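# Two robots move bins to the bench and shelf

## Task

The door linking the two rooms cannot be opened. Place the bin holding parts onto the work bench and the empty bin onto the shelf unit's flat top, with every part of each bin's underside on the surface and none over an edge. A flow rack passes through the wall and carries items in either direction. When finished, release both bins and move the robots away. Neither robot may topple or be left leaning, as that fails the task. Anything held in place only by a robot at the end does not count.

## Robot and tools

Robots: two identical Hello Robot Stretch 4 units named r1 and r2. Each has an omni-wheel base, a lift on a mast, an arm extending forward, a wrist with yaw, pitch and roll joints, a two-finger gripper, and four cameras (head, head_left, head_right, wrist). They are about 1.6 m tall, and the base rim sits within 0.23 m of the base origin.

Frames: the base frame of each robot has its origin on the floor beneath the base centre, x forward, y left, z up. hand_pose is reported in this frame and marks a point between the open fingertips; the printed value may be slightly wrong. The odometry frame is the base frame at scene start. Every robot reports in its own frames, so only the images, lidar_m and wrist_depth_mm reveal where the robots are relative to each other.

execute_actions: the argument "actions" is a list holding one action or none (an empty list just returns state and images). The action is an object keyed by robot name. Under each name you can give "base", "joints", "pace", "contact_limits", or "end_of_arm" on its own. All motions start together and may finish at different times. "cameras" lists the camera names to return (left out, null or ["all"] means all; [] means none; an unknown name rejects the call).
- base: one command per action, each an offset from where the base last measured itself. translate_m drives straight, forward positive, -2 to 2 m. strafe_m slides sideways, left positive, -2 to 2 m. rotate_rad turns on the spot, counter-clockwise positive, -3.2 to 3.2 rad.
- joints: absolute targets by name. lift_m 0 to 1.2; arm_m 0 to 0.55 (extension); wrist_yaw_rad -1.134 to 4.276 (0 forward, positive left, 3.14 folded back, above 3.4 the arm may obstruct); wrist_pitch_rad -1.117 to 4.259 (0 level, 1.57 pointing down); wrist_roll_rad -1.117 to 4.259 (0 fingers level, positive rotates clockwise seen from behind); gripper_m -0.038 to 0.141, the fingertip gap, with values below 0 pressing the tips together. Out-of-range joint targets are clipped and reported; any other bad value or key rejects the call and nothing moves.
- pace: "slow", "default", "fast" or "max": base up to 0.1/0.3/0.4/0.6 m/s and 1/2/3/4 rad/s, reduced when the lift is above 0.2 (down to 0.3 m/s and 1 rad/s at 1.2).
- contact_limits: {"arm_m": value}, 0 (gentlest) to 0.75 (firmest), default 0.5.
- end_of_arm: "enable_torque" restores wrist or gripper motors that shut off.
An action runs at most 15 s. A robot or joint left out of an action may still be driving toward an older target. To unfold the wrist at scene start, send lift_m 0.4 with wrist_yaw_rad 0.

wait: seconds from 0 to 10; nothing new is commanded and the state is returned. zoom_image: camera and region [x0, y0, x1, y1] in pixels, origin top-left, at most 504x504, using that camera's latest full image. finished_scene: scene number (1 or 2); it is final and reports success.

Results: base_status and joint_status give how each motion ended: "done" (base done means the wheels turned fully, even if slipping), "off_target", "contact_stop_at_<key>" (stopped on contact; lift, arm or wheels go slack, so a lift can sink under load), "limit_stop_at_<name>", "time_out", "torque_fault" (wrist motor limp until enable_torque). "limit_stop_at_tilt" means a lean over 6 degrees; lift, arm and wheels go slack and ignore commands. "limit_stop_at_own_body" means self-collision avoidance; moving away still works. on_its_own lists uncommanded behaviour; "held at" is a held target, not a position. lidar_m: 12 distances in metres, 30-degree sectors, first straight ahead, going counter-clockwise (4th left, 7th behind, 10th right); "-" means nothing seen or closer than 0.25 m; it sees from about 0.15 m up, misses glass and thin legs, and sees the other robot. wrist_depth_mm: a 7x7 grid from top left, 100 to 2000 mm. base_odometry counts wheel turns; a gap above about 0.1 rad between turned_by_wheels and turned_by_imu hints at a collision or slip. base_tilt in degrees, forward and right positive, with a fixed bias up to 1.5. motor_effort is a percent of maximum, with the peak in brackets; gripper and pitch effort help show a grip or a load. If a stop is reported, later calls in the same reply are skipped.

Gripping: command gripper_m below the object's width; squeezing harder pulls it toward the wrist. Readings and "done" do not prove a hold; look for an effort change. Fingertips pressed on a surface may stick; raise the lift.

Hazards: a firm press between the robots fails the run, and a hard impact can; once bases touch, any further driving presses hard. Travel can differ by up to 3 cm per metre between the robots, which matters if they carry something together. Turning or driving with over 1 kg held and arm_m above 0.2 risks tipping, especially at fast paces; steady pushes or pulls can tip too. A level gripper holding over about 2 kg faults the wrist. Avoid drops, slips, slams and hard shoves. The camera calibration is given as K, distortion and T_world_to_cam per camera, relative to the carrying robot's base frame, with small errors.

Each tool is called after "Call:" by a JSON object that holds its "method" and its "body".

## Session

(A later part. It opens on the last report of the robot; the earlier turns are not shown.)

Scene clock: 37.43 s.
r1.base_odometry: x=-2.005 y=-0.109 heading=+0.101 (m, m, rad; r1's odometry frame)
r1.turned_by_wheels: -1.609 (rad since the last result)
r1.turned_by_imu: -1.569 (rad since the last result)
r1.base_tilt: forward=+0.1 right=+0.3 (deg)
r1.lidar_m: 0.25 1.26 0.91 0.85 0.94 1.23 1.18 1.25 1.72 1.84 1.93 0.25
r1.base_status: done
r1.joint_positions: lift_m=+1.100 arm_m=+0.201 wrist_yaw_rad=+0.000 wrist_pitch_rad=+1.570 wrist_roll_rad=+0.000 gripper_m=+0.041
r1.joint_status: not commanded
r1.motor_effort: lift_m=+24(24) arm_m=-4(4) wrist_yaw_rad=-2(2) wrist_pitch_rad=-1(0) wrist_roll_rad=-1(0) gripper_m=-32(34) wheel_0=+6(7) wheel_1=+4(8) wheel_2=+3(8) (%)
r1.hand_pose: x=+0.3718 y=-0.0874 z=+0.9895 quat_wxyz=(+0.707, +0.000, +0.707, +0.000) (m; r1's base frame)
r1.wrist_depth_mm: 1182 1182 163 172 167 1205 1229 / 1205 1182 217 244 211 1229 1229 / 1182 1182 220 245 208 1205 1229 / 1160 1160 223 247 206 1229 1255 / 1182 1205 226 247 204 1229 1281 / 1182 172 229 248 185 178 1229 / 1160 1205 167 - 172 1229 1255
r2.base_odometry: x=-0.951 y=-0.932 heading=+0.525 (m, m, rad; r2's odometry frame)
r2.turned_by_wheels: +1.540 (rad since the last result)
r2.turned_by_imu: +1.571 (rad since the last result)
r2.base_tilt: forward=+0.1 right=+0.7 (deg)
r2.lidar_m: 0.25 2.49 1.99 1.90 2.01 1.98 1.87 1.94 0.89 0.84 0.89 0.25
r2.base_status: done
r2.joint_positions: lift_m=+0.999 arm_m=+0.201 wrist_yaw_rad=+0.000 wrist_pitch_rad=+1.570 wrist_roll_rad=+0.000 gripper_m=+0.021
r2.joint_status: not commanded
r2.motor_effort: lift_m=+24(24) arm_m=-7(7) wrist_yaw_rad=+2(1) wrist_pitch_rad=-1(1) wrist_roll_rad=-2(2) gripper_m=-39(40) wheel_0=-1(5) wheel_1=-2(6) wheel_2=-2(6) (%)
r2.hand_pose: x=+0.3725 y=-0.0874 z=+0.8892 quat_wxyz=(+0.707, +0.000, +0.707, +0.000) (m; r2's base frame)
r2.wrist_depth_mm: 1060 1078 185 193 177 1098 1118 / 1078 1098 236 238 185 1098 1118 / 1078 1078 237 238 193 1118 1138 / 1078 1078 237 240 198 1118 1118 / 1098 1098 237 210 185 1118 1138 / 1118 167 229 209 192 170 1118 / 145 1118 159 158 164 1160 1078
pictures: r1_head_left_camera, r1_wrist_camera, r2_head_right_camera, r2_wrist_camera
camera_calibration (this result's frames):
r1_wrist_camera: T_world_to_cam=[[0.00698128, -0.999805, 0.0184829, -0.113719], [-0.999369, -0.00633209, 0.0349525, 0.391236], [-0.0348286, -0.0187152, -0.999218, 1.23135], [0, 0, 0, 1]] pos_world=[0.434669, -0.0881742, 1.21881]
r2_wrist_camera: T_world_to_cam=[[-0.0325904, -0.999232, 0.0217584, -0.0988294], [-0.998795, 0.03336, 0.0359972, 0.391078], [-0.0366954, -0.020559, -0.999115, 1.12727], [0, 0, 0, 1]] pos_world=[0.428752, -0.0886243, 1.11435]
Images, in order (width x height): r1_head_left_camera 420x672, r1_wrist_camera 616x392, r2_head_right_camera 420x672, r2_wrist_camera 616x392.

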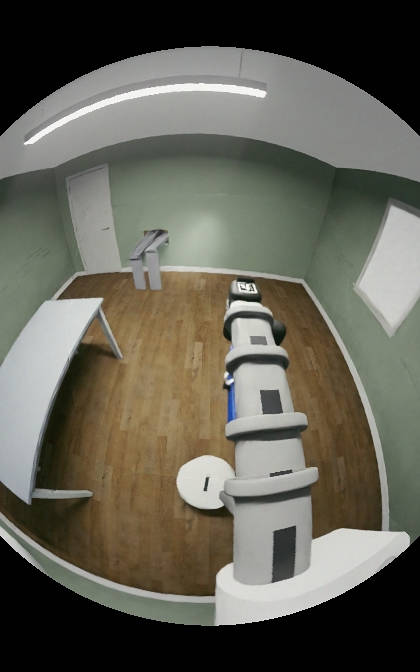

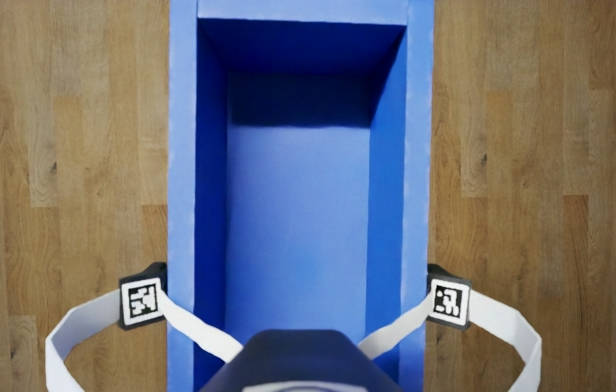

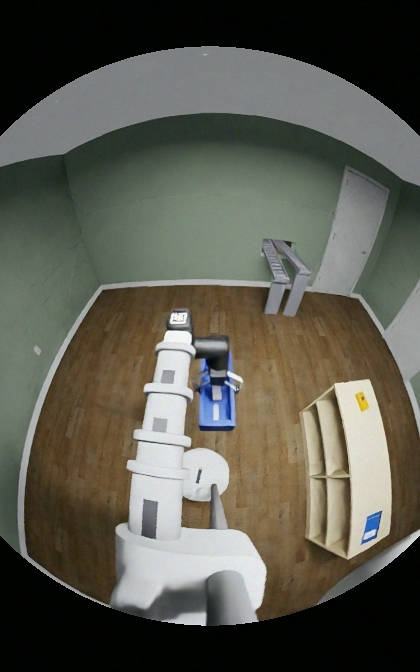

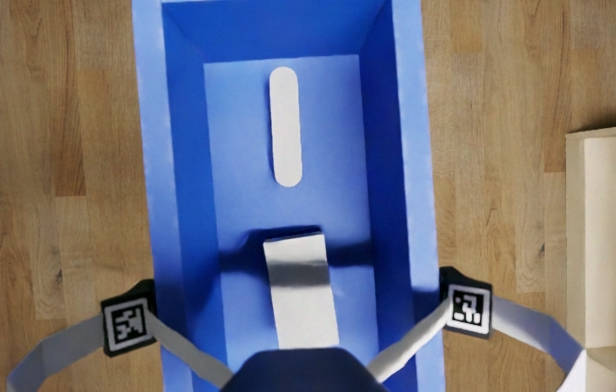

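Call:
{"method": "execute_actions", "body": {"actions": [{"r1":{"base":{"translate_m":1.7}},"r2":{"base":{"translate_m":1.1}}}], "cameras": ["r1_head_left_camera","r2_head_right_camera"]}}

Scene clock: 45.10 s.
r1.base_odometry: x=-0.313 y=+0.063 heading=+0.101 (m, m, rad; r1's odometry frame)
r1.turned_by_wheels: +0.000 (rad since the last result)
r1.turned_by_imu: -0.006 (rad since the last result)
r1.base_tilt: forward=+0.1 right=+0.3 (deg)
r1.lidar_m: 0.25 1.09 1.01 2.83 1.02 1.31 2.88 2.68 1.89 1.82 1.92 0.25
r1.base_status: done
r1.joint_positions: lift_m=+1.100 arm_m=+0.201 wrist_yaw_rad=+0.000 wrist_pitch_rad=+1.570 wrist_roll_rad=+0.000 gripper_m=+0.041
r1.joint_status: not commanded
r1.motor_effort: lift_m=+23(24) arm_m=-4(4) wrist_yaw_rad=-2(2) wrist_pitch_rad=-1(0) wrist_roll_rad=+0(1) gripper_m=-35(34) wheel_0=+3(8) wheel_1=+3(6) wheel_2=+0(11) (%)
r1.hand_pose: x=+0.3718 y=-0.0874 z=+0.9895 quat_wxyz=(+0.707, +0.000, +0.707, +0.000) (m; r1's base frame)
r1.wrist_depth_mm: 1160 1160 163 171 167 1229 1229 / 1160 1160 216 242 211 1205 1205 / 1160 1182 220 245 208 1229 1229 / 1182 1182 222 248 207 1255 1229 / 1182 1205 225 247 203 1229 1229 / 1205 172 229 248 185 178 1255 / 1182 1205 167 - 171 1255 1255
r2.base_odometry: x=+0.001 y=-0.381 heading=+0.525 (m, m, rad; r2's odometry frame)
r2.turned_by_wheels: +0.000 (rad since the last result)
r2.turned_by_imu: -0.004 (rad since the last result)
r2.base_tilt: forward=+0.1 right=+0.7 (deg)
r2.lidar_m: 0.25 1.37 1.90 1.91 2.01 2.76 2.97 1.24 1.04 2.76 0.95 0.25
r2.base_status: done
r2.joint_positions: lift_m=+0.999 arm_m=+0.201 wrist_yaw_rad=+0.000 wrist_pitch_rad=+1.570 wrist_roll_rad=+0.000 gripper_m=+0.021
r2.joint_status: not commanded
r2.motor_effort: lift_m=+24(24) arm_m=-7(7) wrist_yaw_rad=+1(0) wrist_pitch_rad=-1(2) wrist_roll_rad=-2(2) gripper_m=-37(38) wheel_0=-2(5) wheel_1=-1(3) wheel_2=+1(8) (%)
r2.hand_pose: x=+0.3724 y=-0.0874 z=+0.8892 quat_wxyz=(+0.707, +0.000, +0.707, +0.000) (m; r2's base frame)
r2.wrist_depth_mm: 1078 1078 185 193 176 1098 931 / 1098 1060 236 238 186 1118 1118 / 1078 1098 237 239 195 1118 1138 / 1078 1118 237 240 199 1138 1118 / 1098 1098 239 209 186 1138 1138 / 1098 167 228 209 193 170 1138 / 150 1118 160 158 164 1138 1138
pictures: r1_head_left_camera, r2_head_right_camera
Images, in order (width x height): r1_head_left_camera 420x672, r2_head_right_camera 420x672.

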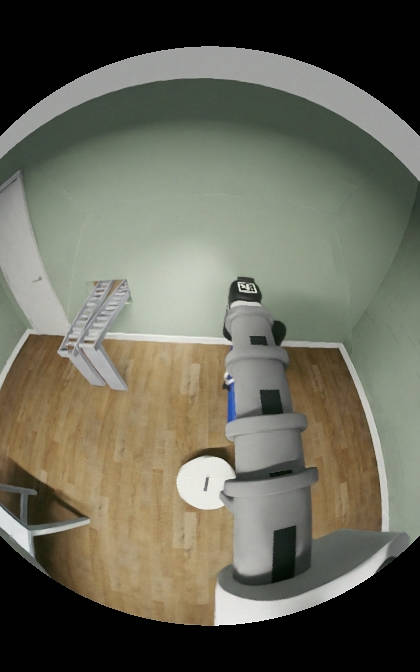

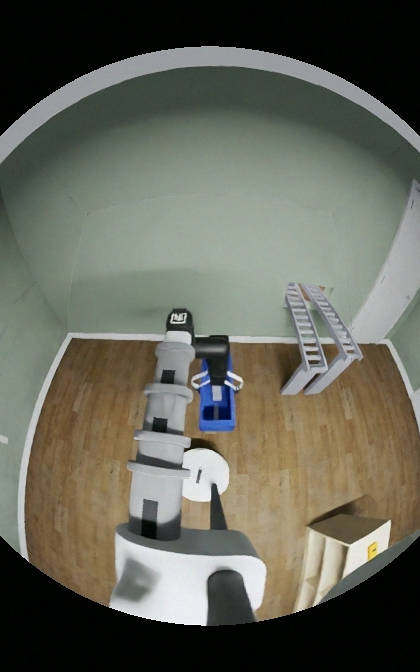

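Call:
{"method": "execute_actions", "body": {"actions": [{"r1":{"base":{"strafe_m":1.03}},"r2":{"base":{"strafe_m":-1.14}}}], "cameras": ["r1_head_right_camera","r2_head_right_camera"]}}

Call:
{"method": "zoom_image", "body": {"camera": "r1_head_right_camera", "region": [150, 260, 290, 460]}}

Call:
{"method": "zoom_image", "body": {"camera": "r2_head_right_camera", "region": [150, 260, 290, 460]}}

Scene clock: 50.80 s.
r1.base_odometry: x=-0.417 y=+1.087 heading=+0.101 (m, m, rad; r1's odometry frame)
r1.turned_by_wheels: +0.000 (rad since the last result)
r1.turned_by_imu: +0.002 (rad since the last result)
r1.base_tilt: forward=+0.1 right=+0.4 (deg)
r1.lidar_m: 0.25 1.41 1.90 1.83 0.73 0.53 0.50 3.02 2.98 2.81 2.00 0.25
r1.base_status: done
r1.joint_positions: lift_m=+1.100 arm_m=+0.201 wrist_yaw_rad=+0.000 wrist_pitch_rad=+1.570 wrist_roll_rad=+0.000 gripper_m=+0.041
r1.joint_status: not commanded
r1.motor_effort: lift_m=+23(23) arm_m=-4(3) wrist_yaw_rad=-2(2) wrist_pitch_rad=+0(0) wrist_roll_rad=+0(0) gripper_m=-32(28) wheel_0=-2(11) wheel_1=+1(10) wheel_2=+0(2) (%)
r1.hand_pose: x=+0.3718 y=-0.0874 z=+0.9895 quat_wxyz=(+0.707, +0.000, +0.707, +0.000) (m; r1's base frame)
r1.wrist_depth_mm: 1160 1182 163 171 167 1205 1205 / 1160 1160 216 244 212 1229 1205 / 1182 1182 219 246 210 1205 1255 / 1160 1205 223 246 206 1229 1255 / 1182 1182 226 247 204 1229 1255 / 1205 172 229 247 186 178 1281 / 1160 1205 167 - 171 1255 1255
r2.base_odometry: x=+0.572 y=-1.368 heading=+0.525 (m, m, rad; r2's odometry frame)
r2.turned_by_wheels: +0.000 (rad since the last result)
r2.turned_by_imu: -0.002 (rad since the last result)
r2.base_tilt: forward=+0.1 right=+0.7 (deg)
r2.lidar_m: 0.26 0.70 1.87 3.05 3.19 0.60 0.58 2.40 1.72 1.62 1.73 0.25
r2.base_status: done
r2.joint_positions: lift_m=+0.999 arm_m=+0.201 wrist_yaw_rad=+0.000 wrist_pitch_rad=+1.570 wrist_roll_rad=+0.000 gripper_m=+0.021
r2.joint_status: not commanded
r2.motor_effort: lift_m=+24(24) arm_m=-7(7) wrist_yaw_rad=-1(3) wrist_pitch_rad=-1(1) wrist_roll_rad=-2(2) gripper_m=-40(40) wheel_0=-1(7) wheel_1=+1(7) wheel_2=+0(1) (%)
r2.hand_pose: x=+0.3724 y=-0.0874 z=+0.8892 quat_wxyz=(+0.707, +0.000, +0.707, +0.000) (m; r2's base frame)
r2.wrist_depth_mm: 609 549 185 193 176 1098 1098 / 1078 854 236 238 185 1118 1118 / 1078 1098 237 239 193 1118 1118 / 1098 1118 238 240 199 1098 1138 / 1098 1098 237 208 185 1138 1138 / 1098 167 229 210 193 170 1138 / 150 1118 160 158 164 1160 1138
pictures: r1_head_right_camera, r2_head_right_camera
Images, in order (width x height): r1_head_right_camera 420x672, r2_head_right_camera 420x672.

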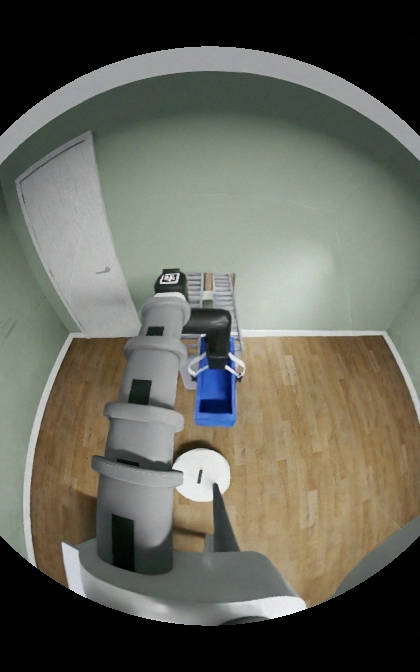

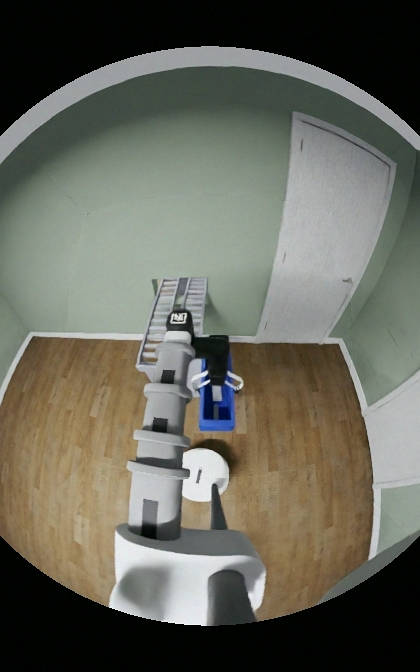

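Region (150, 260, 290, 460) of r1_head_right_camera's 420x672 image, scaled by 2.520, with more detail than that image has; it fills the left 353 columns of this view, and the rest is white.

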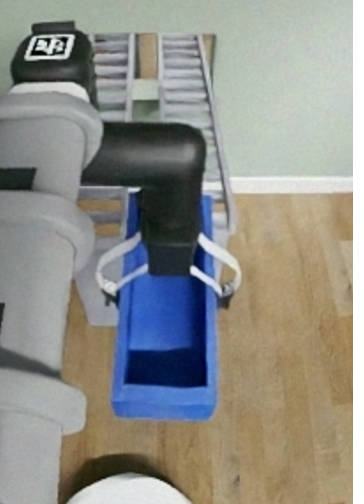

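Region (150, 260, 290, 460) of r2_head_right_camera's 420x672 image, scaled by 2.520, with more detail than that image has; it fills the left 353 columns of this view, and the rest is white.

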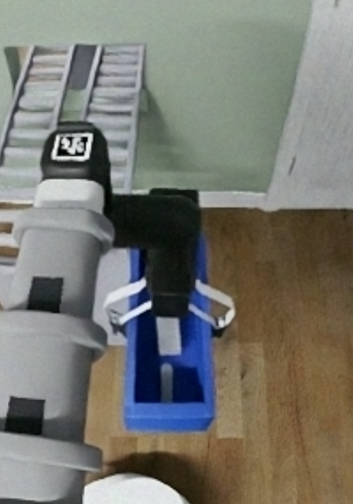

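Call:
{"method": "execute_actions", "body": {"actions": [{"r1":{"base":{"strafe_m":-0.025},"joints":{"arm_m":0.46,"wrist_pitch_rad":1.67,"lift_m":1.0},"pace":"slow"},"r2":{"base":{"strafe_m":0.155},"joints":{"wrist_pitch_rad":1.67},"pace":"slow"}}], "cameras": []}}

Call:
{"method": "execute_actions", "body": {"actions": [{"r1":{"base":{"translate_m":0.27},"pace":"slow"},"r2":{"base":{"translate_m":0.27},"joints":{"arm_m":0.46},"pace":"slow"}}], "cameras": ["r1_head_right_camera","r2_head_right_camera","r1_wrist_camera","r2_wrist_camera"]}}

Call:
{"method": "zoom_image", "body": {"camera": "r1_head_right_camera", "region": [160, 260, 280, 430]}}

Call:
{"method": "zoom_image", "body": {"camera": "r2_head_right_camera", "region": [160, 260, 280, 430]}}

Scene clock: 55.63 s.
r1.base_odometry: x=-0.415 y=+1.062 heading=+0.101 (m, m, rad; r1's odometry frame)
r1.turned_by_wheels: +0.000 (rad since the last result)
r1.turned_by_imu: +0.001 (rad since the last result)
r1.base_tilt: forward=+0.1 right=+0.3 (deg)
r1.lidar_m: 0.42 0.73 1.90 1.85 0.75 0.52 0.52 3.01 2.99 2.82 2.02 0.46
r1.base_status: done
r1.joint_positions: lift_m=+1.000 arm_m=+0.459 wrist_yaw_rad=+0.000 wrist_pitch_rad=+1.669 wrist_roll_rad=+0.000 gripper_m=+0.041
r1.joint_status: all done
r1.motor_effort: lift_m=+19(23) arm_m=+4(6) wrist_yaw_rad=-2(2) wrist_pitch_rad=+2(4) wrist_roll_rad=+0(1) gripper_m=-30(30) wheel_0=+4(9) wheel_1=-1(8) wheel_2=+0(0) (%)
r1.hand_pose: x=+0.6017 y=-0.0874 z=+0.8913 quat_wxyz=(+0.671, +0.000, +0.741, +0.000) (m; r1's base frame)
r1.wrist_depth_mm: 1025 480 163 172 167 1060 1060 / 1042 504 216 243 211 1078 1118 / 1078 1060 220 245 209 1118 1118 / 1078 1098 223 247 206 1138 1138 / 1098 1118 225 247 204 1160 1160 / 1098 172 229 249 186 179 1182 / 1182 1160 167 - 172 1205 1229
r2.base_odometry: x=+0.494 y=-1.234 heading=+0.525 (m, m, rad; r2's odometry frame)
r2.turned_by_wheels: +0.000 (rad since the last result)
r2.turned_by_imu: -0.001 (rad since the last result)
r2.base_tilt: forward=+0.1 right=+0.6 (deg)
r2.lidar_m: 0.25 0.66 1.85 2.92 3.05 3.12 0.59 0.61 1.85 1.78 1.84 0.25
r2.base_status: done
r2.joint_positions: lift_m=+0.999 arm_m=+0.201 wrist_yaw_rad=+0.000 wrist_pitch_rad=+1.669 wrist_roll_rad=+0.000 gripper_m=+0.021
r2.joint_status: all done
r2.motor_effort: lift_m=+24(24) arm_m=-7(7) wrist_yaw_rad=+2(0) wrist_pitch_rad=+1(4) wrist_roll_rad=-2(3) gripper_m=-40(41) wheel_0=+1(4) wheel_1=+1(5) wheel_2=+1(1) (%)
r2.hand_pose: x=+0.3438 y=-0.0874 z=+0.8906 quat_wxyz=(+0.672, +0.000, +0.741, +0.000) (m; r2's base frame)
r2.wrist_depth_mm: 1025 778 185 193 176 1060 1060 / 1060 1042 236 238 185 1078 1098 / 1078 1060 236 239 194 1098 1098 / 1098 1098 237 239 199 1118 1138 / 1118 1118 238 209 186 1160 1160 / 1138 166 228 209 193 170 1182 / 150 1182 160 158 164 1229 1229
pictures: none
No camera images: the call's "cameras" was empty. Leave "cameras" out to get every camera's image.

Scene clock: 59.63 s.
r1.base_odometry: x=-0.146 y=+1.090 heading=+0.102 (m, m, rad; r1's odometry frame)
r1.turned_by_wheels: +0.000 (rad since the last result)
r1.turned_by_imu: +0.000 (rad since the last result)
r1.base_tilt: forward=+0.1 right=+0.3 (deg)
r1.lidar_m: 0.38 0.42 1.53 1.86 1.94 0.80 0.76 3.29 2.96 2.84 1.61 0.45
r1.base_status: done
r1.joint_positions: lift_m=+1.000 arm_m=+0.459 wrist_yaw_rad=+0.000 wrist_pitch_rad=+1.669 wrist_roll_rad=+0.000 gripper_m=+0.041
r1.joint_status: not commanded
r1.motor_effort: lift_m=+19(19) arm_m=+4(5) wrist_yaw_rad=-2(2) wrist_pitch_rad=+2(2) wrist_roll_rad=+0(0) gripper_m=-30(30) wheel_0=+4(6) wheel_1=+4(8) wheel_2=-2(7) (%)
r1.hand_pose: x=+0.6017 y=-0.0874 z=+0.8913 quat_wxyz=(+0.671, +0.000, +0.741, +0.000) (m; r1's base frame)
r1.wrist_depth_mm: 1025 1025 163 172 167 1078 1078 / 1008 484 216 244 210 1098 1098 / 1060 484 220 245 208 1118 1098 / 1042 500 221 245 206 1138 1138 / 1118 512 224 247 203 1160 1160 / 1118 172 228 248 186 178 1182 / 1138 1160 167 - 171 1205 1229
r2.base_odometry: x=+0.728 y=-1.098 heading=+0.525 (m, m, rad; r2's odometry frame)
r2.turned_by_wheels: +0.000 (rad since the last result)
r2.turned_by_imu: -0.002 (rad since the last result)
r2.base_tilt: forward=+0.1 right=+0.6 (deg)
r2.lidar_m: 0.36 0.36 1.49 2.93 3.03 3.37 0.84 0.87 1.86 1.78 1.45 0.36
r2.base_status: done
r2.joint_positions: lift_m=+0.999 arm_m=+0.459 wrist_yaw_rad=+0.000 wrist_pitch_rad=+1.669 wrist_roll_rad=+0.000 gripper_m=+0.021
r2.joint_status: all done
r2.motor_effort: lift_m=+24(24) arm_m=+7(7) wrist_yaw_rad=+1(0) wrist_pitch_rad=+2(1) wrist_roll_rad=-2(1) gripper_m=-40(40) wheel_0=+1(5) wheel_1=-1(4) wheel_2=-1(5) (%)
r2.hand_pose: x=+0.6013 y=-0.0874 z=+0.8906 quat_wxyz=(+0.672, +0.000, +0.741, +0.000) (m; r2's base frame)
r2.wrist_depth_mm: 1008 452 185 193 176 1060 1078 / 504 469 236 238 185 1078 1078 / 500 480 237 239 193 1098 1118 / 517 512 238 239 200 1138 1138 / 554 535 238 209 185 1160 1160 / 585 167 228 210 193 170 1182 / 151 544 160 158 164 1229 1229
pictures: r1_head_right_camera, r1_wrist_camera, r2_head_right_camera, r2_wrist_camera
camera_calibration (this result's frames):
r1_wrist_camera: T_world_to_cam=[[0.00882499, -0.999805, 0.0176914, -0.113912], [-0.990992, -0.00638022, 0.133767, 0.531334], [-0.133628, -0.0187125, -0.990855, 1.19324], [0, 0, 0, 1]] pos_world=[0.687003, -0.0881709, 1.11327]
r2_wrist_camera: T_world_to_cam=[[-0.030228, -0.999234, 0.0248715, -0.0955933], [-0.990325, 0.0333115, 0.13471, 0.526618], [-0.135435, -0.0205589, -0.990573, 1.18883], [0, 0, 0, 1]] pos_world=[0.679642, -0.0886214, 1.10906]
Images, in order (width x height): r1_head_right_camera 420x672, r1_wrist_camera 616x392, r2_head_right_camera 420x672, r2_wrist_camera 616x392.

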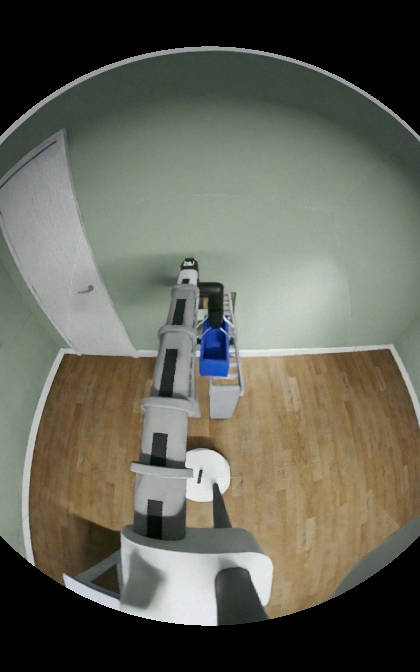

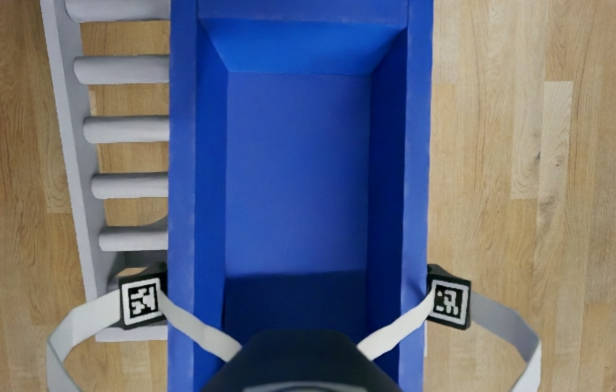

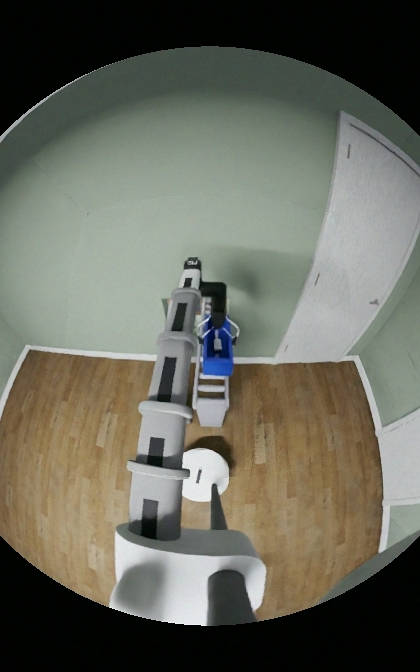

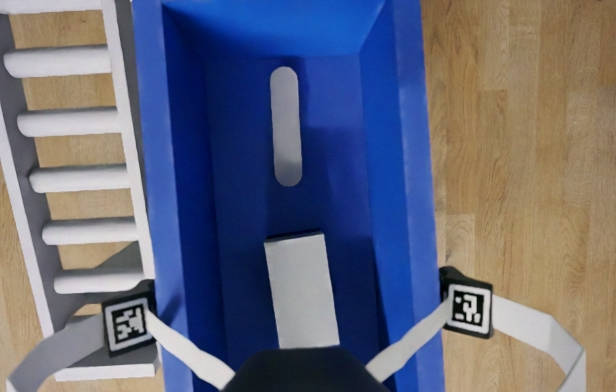

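Region (160, 260, 280, 430) of r1_head_right_camera's 420x672 image, scaled by 2.965, with more detail than that image has; it fills the left 356 columns of this view, and the rest is white.

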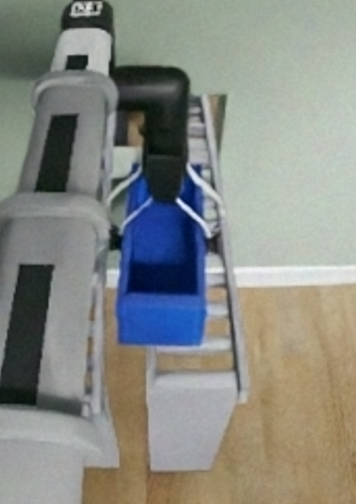

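Region (160, 260, 280, 430) of r2_head_right_camera's 420x672 image, scaled by 2.965, with more detail than that image has; it fills the left 356 columns of this view, and the rest is white.

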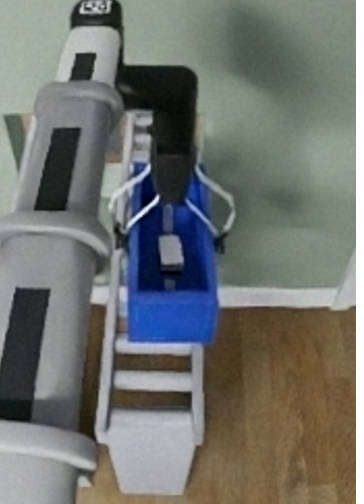

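Call:
{"method": "execute_actions", "body": {"actions": [{"r1":{"base":{"rotate_rad":0.04},"pace":"slow"},"r2":{"base":{"strafe_m":0.028},"joints":{"wrist_roll_rad":0.08,"lift_m":0.93},"pace":"slow"}}], "cameras": []}}

Call:
{"method": "execute_actions", "body": {"actions": [{"r1":{"base":{"strafe_m":-0.075},"joints":{"lift_m":0.93},"pace":"slow"}}], "cameras": ["r1_head_right_camera","r2_head_right_camera","r1_wrist_camera","r2_wrist_camera"]}}

Call:
{"method": "zoom_image", "body": {"camera": "r1_head_right_camera", "region": [160, 260, 280, 430]}}

Call:
{"method": "zoom_image", "body": {"camera": "r2_head_right_camera", "region": [160, 260, 280, 430]}}

Scene clock: 62.90 s.
r1.base_odometry: x=-0.146 y=+1.090 heading=+0.141 (m, m, rad; r1's odometry frame)
r1.turned_by_wheels: +0.039 (rad since the last result)
r1.turned_by_imu: +0.039 (rad since the last result)
r1.base_tilt: forward=+0.1 right=+0.3 (deg)
r1.lidar_m: 0.40 0.42 1.59 1.85 1.96 0.82 0.76 3.31 2.91 2.83 1.53 0.46
r1.base_status: done
r1.joint_positions: lift_m=+1.000 arm_m=+0.459 wrist_yaw_rad=+0.000 wrist_pitch_rad=+1.669 wrist_roll_rad=+0.000 gripper_m=+0.041
r1.joint_status: not commanded
r1.motor_effort: lift_m=+19(19) arm_m=+4(4) wrist_yaw_rad=-2(2) wrist_pitch_rad=+3(3) wrist_roll_rad=+0(0) gripper_m=-31(33) wheel_0=-5(8) wheel_1=-3(3) wheel_2=-4(7) (%)
r1.hand_pose: x=+0.6017 y=-0.0874 z=+0.8913 quat_wxyz=(+0.671, +0.000, +0.741, +0.000) (m; r1's base frame)
r1.wrist_depth_mm: 1025 484 163 171 167 1078 1078 / 1060 473 216 242 210 1078 1078 / 1078 480 220 244 209 1098 1098 / 1060 496 222 247 206 1118 1138 / 1098 508 226 247 204 1138 1160 / 1118 172 228 248 186 178 1205 / 1138 1138 167 - 171 1229 1229
r2.base_odometry: x=+0.714 y=-1.074 heading=+0.524 (m, m, rad; r2's odometry frame)
r2.turned_by_wheels: +0.000 (rad since the last result)
r2.turned_by_imu: -0.001 (rad since the last result)
r2.base_tilt: forward=+0.1 right=+0.6 (deg)
r2.lidar_m: 0.35 0.37 1.48 2.90 3.03 3.39 0.81 0.88 1.86 1.81 1.44 0.39
r2.base_status: done
r2.joint_positions: lift_m=+0.930 arm_m=+0.459 wrist_yaw_rad=+0.000 wrist_pitch_rad=+1.669 wrist_roll_rad=+0.080 gripper_m=+0.021
r2.joint_status: all done
r2.motor_effort: lift_m=+14(23) arm_m=+7(7) wrist_yaw_rad=+1(0) wrist_pitch_rad=+1(0) wrist_roll_rad=+0(0) gripper_m=-40(40) wheel_0=-3(3) wheel_1=-1(4) wheel_2=-1(2) (%)
r2.hand_pose: x=+0.6013 y=-0.0874 z=+0.8214 quat_wxyz=(+0.671, +0.027, +0.740, -0.030) (m; r2's base frame)
r2.wrist_depth_mm: 946 384 185 193 176 991 1008 / 430 397 236 238 185 1008 1025 / 439 410 237 239 194 1042 1042 / 452 445 238 240 199 1060 1078 / 473 466 238 210 186 1098 1118 / 484 167 228 210 194 170 1118 / 150 504 160 158 164 1160 1160
pictures: none
No camera images: the call's "cameras" was empty. Leave "cameras" out to get every camera's image.

Scene clock: 64.80 s.
r1.base_odometry: x=-0.136 y=+1.016 heading=+0.141 (m, m, rad; r1's odometry frame)
r1.turned_by_wheels: +0.000 (rad since the last result)
r1.turned_by_imu: +0.001 (rad since the last result)
r1.base_tilt: forward=+0.1 right=+0.3 (deg)
r1.lidar_m: 0.40 0.43 1.60 1.93 2.04 0.80 0.78 3.33 2.87 2.75 1.56 0.45
r1.base_status: done
r1.joint_positions: lift_m=+0.930 arm_m=+0.459 wrist_yaw_rad=+0.000 wrist_pitch_rad=+1.669 wrist_roll_rad=+0.000 gripper_m=+0.041
r1.joint_status: all done
r1.motor_effort: lift_m=+19(22) arm_m=+4(5) wrist_yaw_rad=-2(2) wrist_pitch_rad=+3(2) wrist_roll_rad=+0(0) gripper_m=-30(30) wheel_0=+4(9) wheel_1=-3(6) wheel_2=+0(2) (%)
r1.hand_pose: x=+0.6018 y=-0.0874 z=+0.8212 quat_wxyz=(+0.671, +0.000, +0.741, +0.000) (m; r1's base frame)
r1.wrist_depth_mm: 946 404 163 172 167 991 1008 / 976 407 216 243 211 1025 1025 / 430 410 219 244 208 1042 1042 / 433 427 223 246 206 1060 1060 / 439 442 225 248 204 1060 1098 / 452 172 228 248 185 178 1118 / 439 445 167 - 171 1138 1160
r2.base_odometry: x=+0.714 y=-1.074 heading=+0.524 (m, m, rad; r2's odometry frame)
r2.turned_by_wheels: +0.000 (rad since the last result)
r2.turned_by_imu: +0.000 (rad since the last result)
r2.base_tilt: forward=+0.1 right=+0.7 (deg)
r2.lidar_m: 0.32 0.35 1.46 2.89 2.97 3.37 0.85 0.89 1.89 1.82 1.46 0.39
r2.base_status: not commanded
r2.joint_positions: lift_m=+0.930 arm_m=+0.459 wrist_yaw_rad=+0.000 wrist_pitch_rad=+1.669 wrist_roll_rad=+0.080 gripper_m=+0.021
r2.joint_status: not commanded
r2.motor_effort: lift_m=+14(14) arm_m=+7(7) wrist_yaw_rad=+0(1) wrist_pitch_rad=+1(1) wrist_roll_rad=+0(0) gripper_m=-38(37) wheel_0=-3(3) wheel_1=-1(0) wheel_2=-1(1) (%)
r2.hand_pose: x=+0.6013 y=-0.0874 z=+0.8214 quat_wxyz=(+0.671, +0.027, +0.740, -0.030) (m; r2's base frame)
r2.wrist_depth_mm: 960 387 185 193 176 991 991 / 430 394 236 238 185 1025 1025 / 439 410 237 239 194 1042 1060 / 452 445 237 240 199 1078 1078 / 469 469 239 209 185 1098 1118 / 488 167 228 210 193 170 1118 / 150 508 160 158 164 1138 1160
pictures: r1_head_right_camera, r1_wrist_camera, r2_head_right_camera, r2_wrist_camera
camera_calibration (this result's frames):
r1_wrist_camera: T_world_to_cam=[[0.00882482, -0.999805, 0.0176914, -0.112673], [-0.990992, -0.00638005, 0.133767, 0.540712], [-0.133628, -0.0187125, -0.990855, 1.12387], [0, 0, 0, 1]] pos_world=[0.687015, -0.0881709, 1.04325]
r2_wrist_camera: T_world_to_cam=[[-0.109051, -0.9935, 0.0326371, -0.0523518], [-0.98455, 0.112478, 0.134199, 0.539798], [-0.136997, -0.0174983, -0.990417, 1.12136], [0, 0, 0, 1]] pos_world=[0.679372, -0.0931047, 1.03988]
Images, in order (width x height): r1_head_right_camera 420x672, r1_wrist_camera 616x392, r2_head_right_camera 420x672, r2_wrist_camera 616x392.

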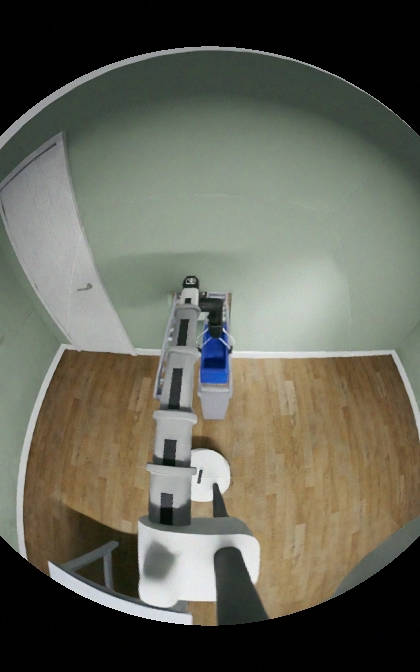

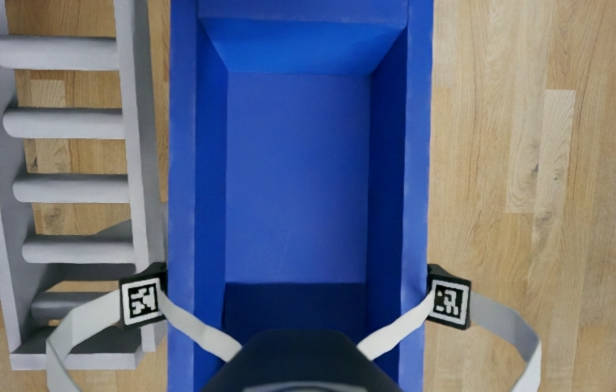

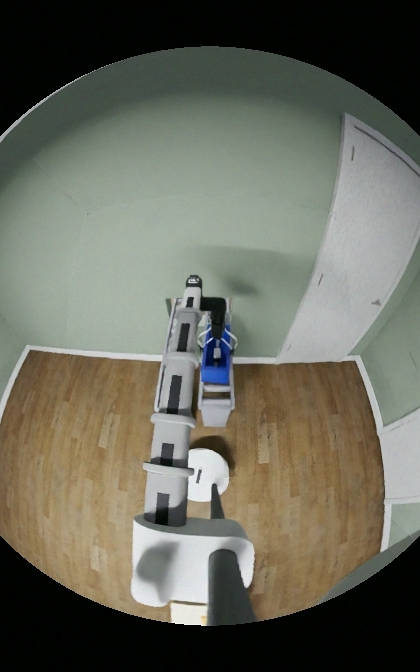

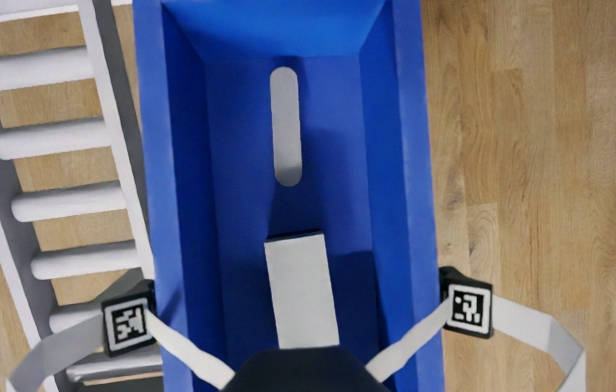

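Region (160, 260, 280, 430) of r1_head_right_camera's 420x672 image, scaled by 2.965, with more detail than that image has; it fills the left 356 columns of this view, and the rest is white.

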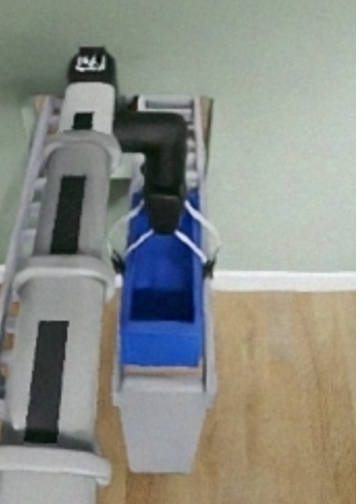

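Region (160, 260, 280, 430) of r2_head_right_camera's 420x672 image, scaled by 2.965, with more detail than that image has; it fills the left 356 columns of this view, and the rest is white.

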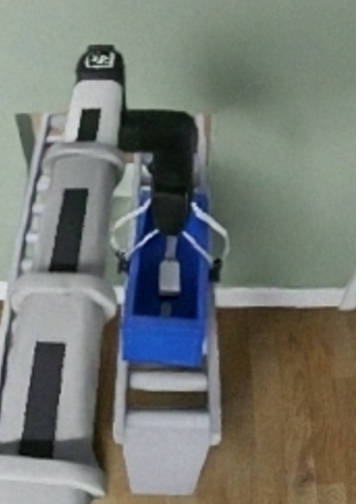

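Call:
{"method": "execute_actions", "body": {"actions": [{"r1":{"joints":{"lift_m":0.835},"pace":"slow"},"r2":{"joints":{"lift_m":0.84},"pace":"slow"}}], "cameras": ["r1_head_right_camera","r2_head_right_camera","r2_wrist_camera"]}}

Call:
{"method": "zoom_image", "body": {"camera": "r1_head_right_camera", "region": [170, 280, 270, 420]}}

Call:
{"method": "zoom_image", "body": {"camera": "r2_head_right_camera", "region": [170, 280, 270, 420]}}

Scene clock: 67.07 s.
r1.base_odometry: x=-0.136 y=+1.016 heading=+0.141 (m, m, rad; r1's odometry frame)
r1.turned_by_wheels: +0.000 (rad since the last result)
r1.turned_by_imu: +0.001 (rad since the last result)
r1.base_tilt: forward=+0.1 right=+0.4 (deg)
r1.lidar_m: 0.40 0.43 1.58 1.92 2.05 0.79 0.76 3.32 2.85 2.74 1.54 0.44
r1.base_status: not commanded
r1.joint_positions: lift_m=+0.835 arm_m=+0.459 wrist_yaw_rad=+0.000 wrist_pitch_rad=+1.669 wrist_roll_rad=+0.000 gripper_m=+0.041
r1.joint_status: all done
r1.motor_effort: lift_m=+19(20) arm_m=+4(4) wrist_yaw_rad=-2(2) wrist_pitch_rad=+3(2) wrist_roll_rad=+0(0) gripper_m=-32(32) wheel_0=+4(4) wheel_1=-3(3) wheel_2=+0(0) (%)
r1.hand_pose: x=+0.6018 y=-0.0874 z=+0.7263 quat_wxyz=(+0.671, +0.000, +0.741, +0.000) (m; r1's base frame)
r1.wrist_depth_mm: 301 891 163 172 166 917 917 / 878 891 216 243 211 931 931 / 904 349 219 245 208 946 960 / 334 347 223 245 206 960 976 / 574 329 225 245 204 991 991 / 415 172 229 248 185 178 1008 / 359 368 167 - 172 1042 1042
r2.base_odometry: x=+0.714 y=-1.074 heading=+0.524 (m, m, rad; r2's odometry frame)
r2.turned_by_wheels: +0.000 (rad since the last result)
r2.turned_by_imu: -0.001 (rad since the last result)
r2.base_tilt: forward=+0.1 right=+0.7 (deg)
r2.lidar_m: 0.34 0.36 1.50 2.90 3.00 3.39 0.85 0.87 1.88 1.82 1.45 0.38
r2.base_status: not commanded
r2.joint_positions: lift_m=+0.840 arm_m=+0.459 wrist_yaw_rad=+0.000 wrist_pitch_rad=+1.669 wrist_roll_rad=+0.080 gripper_m=+0.021
r2.joint_status: all done
r2.motor_effort: lift_m=+14(15) arm_m=+7(7) wrist_yaw_rad=+0(2) wrist_pitch_rad=+1(1) wrist_roll_rad=+0(0) gripper_m=-43(39) wheel_0=-3(3) wheel_1=+0(1) wheel_2=-1(1) (%)
r2.hand_pose: x=+0.6013 y=-0.0874 z=+0.7314 quat_wxyz=(+0.671, +0.027, +0.740, -0.030) (m; r2's base frame)
r2.wrist_depth_mm: 324 235 185 193 176 904 917 / 342 878 236 237 185 946 931 / 342 351 236 239 193 946 976 / 364 362 238 239 199 960 976 / 946 355 237 209 186 991 1008 / 415 167 228 210 193 170 1042 / 150 387 160 158 164 1060 1060
pictures: r1_head_right_camera, r2_head_right_camera, r2_wrist_camera
camera_calibration (this result's frames):
r2_wrist_camera: T_world_to_cam=[[-0.109051, -0.9935, 0.0326371, -0.0494143], [-0.98455, 0.112477, 0.134199, 0.551878], [-0.136998, -0.0174983, -0.990417, 1.03223], [0, 0, 0, 1]] pos_world=[0.679375, -0.0931047, 0.949887]
Images, in order (width x height): r1_head_right_camera 420x672, r2_head_right_camera 420x672, r2_wrist_camera 616x392.

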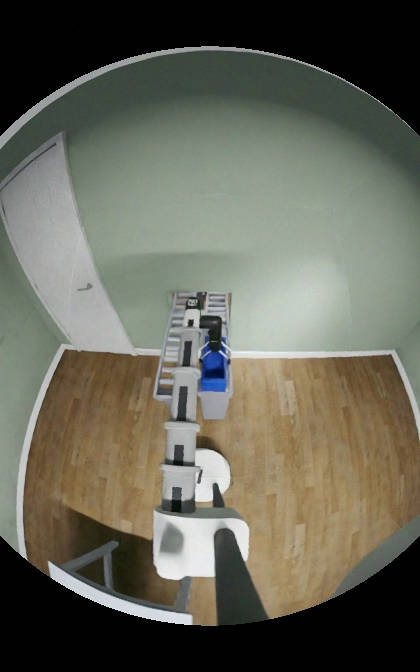

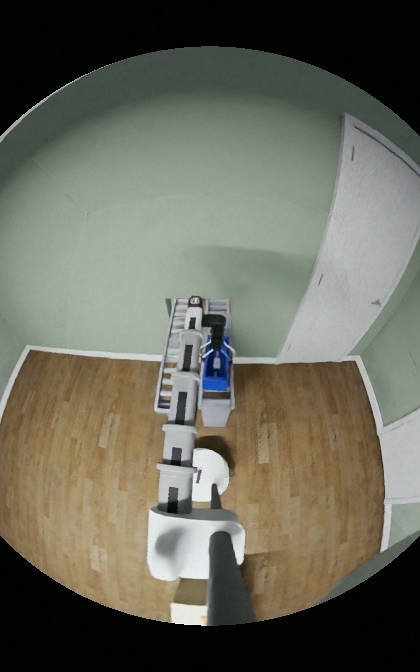

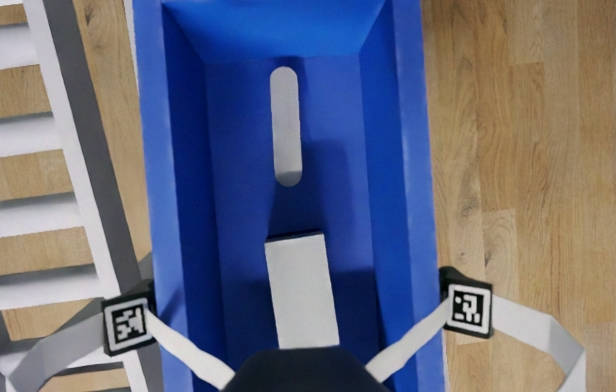

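Region (170, 280, 270, 420) of r1_head_right_camera's 420x672 image, scaled by 3.600, with more detail than that image has; it fills the left 360 columns of this view, and the rest is white.

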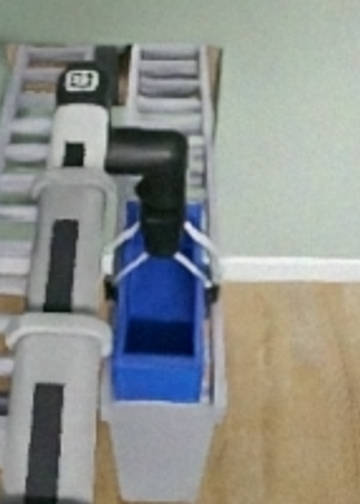

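Region (170, 280, 270, 420) of r2_head_right_camera's 420x672 image, scaled by 3.600, with more detail than that image has; it fills the left 360 columns of this view, and the rest is white.

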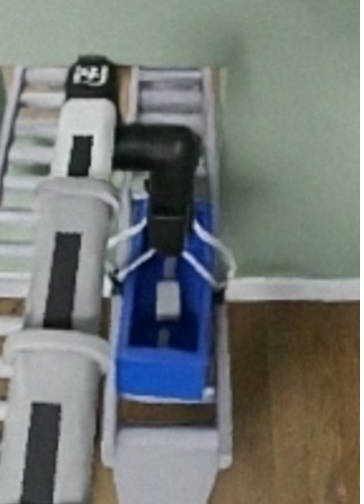

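Call:
{"method": "execute_actions", "body": {"actions": [{"r1":{"base":{"strafe_m":-0.008},"joints":{"arm_m":0.49},"pace":"slow"},"r2":{"joints":{"lift_m":0.82},"pace":"slow"}}], "cameras": []}}

Call:
{"method": "execute_actions", "body": {"actions": [{"r1":{"joints":{"lift_m":0.82},"pace":"slow"},"r2":{"joints":{"lift_m":0.805},"pace":"slow"}}], "cameras": ["r1_head_right_camera","r2_head_right_camera"]}}

Call:
{"method": "zoom_image", "body": {"camera": "r1_head_right_camera", "region": [170, 280, 270, 420]}}

Call:
{"method": "zoom_image", "body": {"camera": "r2_head_right_camera", "region": [170, 280, 270, 420]}}

Scene clock: 68.93 s.
r1.base_odometry: x=-0.135 y=+1.008 heading=+0.141 (m, m, rad; r1's odometry frame)
r1.turned_by_wheels: +0.000 (rad since the last result)
r1.turned_by_imu: +0.001 (rad since the last result)
r1.base_tilt: forward=+0.1 right=+0.3 (deg)
r1.lidar_m: 0.41 0.43 1.59 1.93 2.04 0.80 0.78 3.33 2.85 2.74 1.57 0.44
r1.base_status: done
r1.joint_positions: lift_m=+0.835 arm_m=+0.489 wrist_yaw_rad=+0.000 wrist_pitch_rad=+1.669 wrist_roll_rad=+0.000 gripper_m=+0.041
r1.joint_status: all done
r1.motor_effort: lift_m=+19(19) arm_m=+5(4) wrist_yaw_rad=-2(2) wrist_pitch_rad=+2(3) wrist_roll_rad=+1(1) gripper_m=-32(34) wheel_0=+4(7) wheel_1=-2(5) wheel_2=+0(0) (%)
r1.hand_pose: x=+0.6317 y=-0.0874 z=+0.7263 quat_wxyz=(+0.671, +0.000, +0.741, +0.000) (m; r1's base frame)
r1.wrist_depth_mm: 304 854 163 171 167 891 917 / 309 891 216 243 210 931 946 / 324 917 220 245 208 960 960 / 904 917 223 246 206 960 976 / 512 342 225 247 204 991 991 / 351 172 229 247 185 178 1025 / 370 366 167 - 171 1042 1042
r2.base_odometry: x=+0.714 y=-1.074 heading=+0.525 (m, m, rad; r2's odometry frame)
r2.turned_by_wheels: +0.000 (rad since the last result)
r2.turned_by_imu: +0.000 (rad since the last result)
r2.base_tilt: forward=+0.1 right=+0.7 (deg)
r2.lidar_m: 0.33 0.37 1.47 2.88 2.99 3.40 0.84 0.87 1.89 1.82 1.46 0.39
r2.base_status: not commanded
r2.joint_positions: lift_m=+0.820 arm_m=+0.459 wrist_yaw_rad=+0.000 wrist_pitch_rad=+1.668 wrist_roll_rad=+0.080 gripper_m=+0.021
r2.joint_status: all done
r2.motor_effort: lift_m=+12(15) arm_m=+7(7) wrist_yaw_rad=-3(0) wrist_pitch_rad=+3(4) wrist_roll_rad=+0(0) gripper_m=-38(39) wheel_0=-2(3) wheel_1=-1(0) wheel_2=-1(1) (%)
r2.hand_pose: x=+0.6015 y=-0.0874 z=+0.7115 quat_wxyz=(+0.671, +0.027, +0.740, -0.029) (m; r2's base frame)
r2.wrist_depth_mm: 309 165 183 193 171 891 891 / 325 219 229 231 185 917 917 / 325 349 232 233 174 931 946 / 342 343 234 238 178 946 960 / 931 347 236 208 186 976 991 / 364 166 226 211 195 170 1008 / 151 362 161 159 165 1025 1025
pictures: none
No camera images: the call's "cameras" was empty. Leave "cameras" out to get every camera's image.

Scene clock: 69.77 s.
r1.base_odometry: x=-0.135 y=+1.008 heading=+0.141 (m, m, rad; r1's odometry frame)
r1.turned_by_wheels: +0.000 (rad since the last result)
r1.turned_by_imu: +0.000 (rad since the last result)
r1.base_tilt: forward=+0.1 right=+0.3 (deg)
r1.lidar_m: 0.42 0.43 1.61 1.93 2.02 0.76 0.78 3.31 2.85 2.74 1.59 0.45
r1.base_status: not commanded
r1.joint_positions: lift_m=+0.821 arm_m=+0.489 wrist_yaw_rad=+0.000 wrist_pitch_rad=+1.669 wrist_roll_rad=+0.000 gripper_m=+0.041
r1.joint_status: all done
r1.motor_effort: lift_m=+12(24) arm_m=+4(5) wrist_yaw_rad=-3(3) wrist_pitch_rad=+3(6) wrist_roll_rad=+2(1) gripper_m=-26(27) wheel_0=+4(4) wheel_1=-2(2) wheel_2=+0(0) (%)
r1.hand_pose: x=+0.6320 y=-0.0874 z=+0.7118 quat_wxyz=(+0.672, +0.000, +0.741, +0.000) (m; r1's base frame)
r1.wrist_depth_mm: 293 854 162 172 166 891 904 / 300 878 213 242 212 917 917 / 307 904 217 244 211 931 931 / 891 904 220 246 208 960 946 / 324 342 223 248 205 976 976 / 342 172 226 247 186 178 991 / 357 368 166 - 171 1008 1025
r2.base_odometry: x=+0.714 y=-1.074 heading=+0.525 (m, m, rad; r2's odometry frame)
r2.turned_by_wheels: +0.000 (rad since the last result)
r2.turned_by_imu: +0.000 (rad since the last result)
r2.base_tilt: forward=+0.1 right=+0.6 (deg)
r2.lidar_m: 0.35 0.38 1.49 2.89 3.01 3.39 0.83 0.88 1.88 1.80 1.47 0.38
r2.base_status: not commanded
r2.joint_positions: lift_m=+0.813 arm_m=+0.459 wrist_yaw_rad=+0.001 wrist_pitch_rad=+1.670 wrist_roll_rad=+0.080 gripper_m=+0.021
r2.joint_status: lift_m contact_stop (moved -0.008 of -0.015)
r2.on_its_own: lift_m is slack since a contact_stop (your +0.805 is given up)
r2.motor_effort: lift_m=+14(14) arm_m=+6(7) wrist_yaw_rad=-4(4) wrist_pitch_rad=+0(4) wrist_roll_rad=-1(3) gripper_m=-33(37) wheel_0=+1(2) wheel_1=+0(0) wheel_2=+1(3) (%)
r2.hand_pose: x=+0.6014 y=-0.0875 z=+0.7038 quat_wxyz=(+0.671, +0.026, +0.741, -0.029) (m; r2's base frame)
r2.wrist_depth_mm: 306 167 183 192 171 891 891 / 320 164 229 230 182 904 904 / 320 220 230 232 189 931 946 / 340 340 233 235 175 960 960 / 931 343 236 206 181 976 991 / 359 167 229 208 190 170 1008 / 146 359 147 158 162 1008 1025
pictures: r1_head_right_camera, r2_head_right_camera
Images, in order (width x height): r1_head_right_camera 420x672, r2_head_right_camera 420x672.

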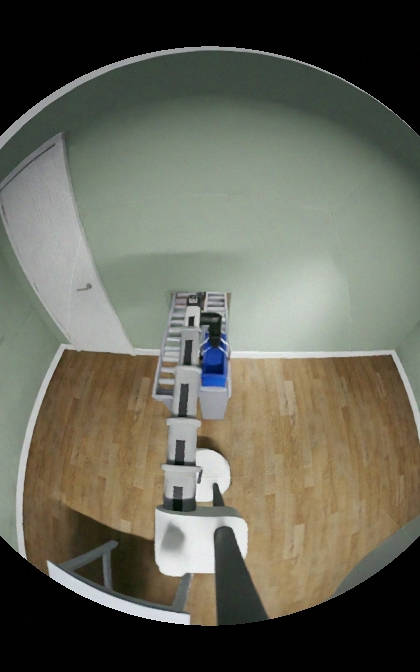

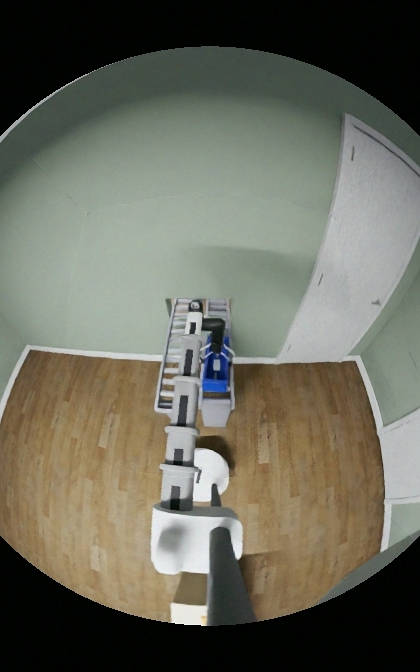

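Region (170, 280, 270, 420) of r1_head_right_camera's 420x672 image, scaled by 3.600, with more detail than that image has; it fills the left 360 columns of this view, and the rest is white.

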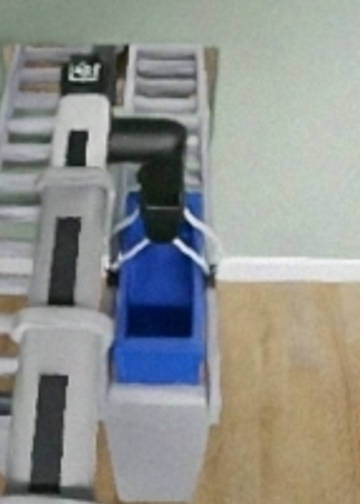

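Region (170, 280, 270, 420) of r2_head_right_camera's 420x672 image, scaled by 3.600, with more detail than that image has; it fills the left 360 columns of this view, and the rest is white.

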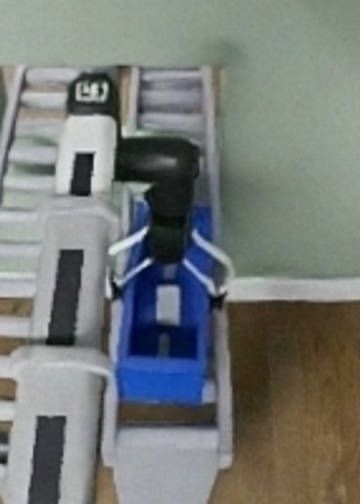

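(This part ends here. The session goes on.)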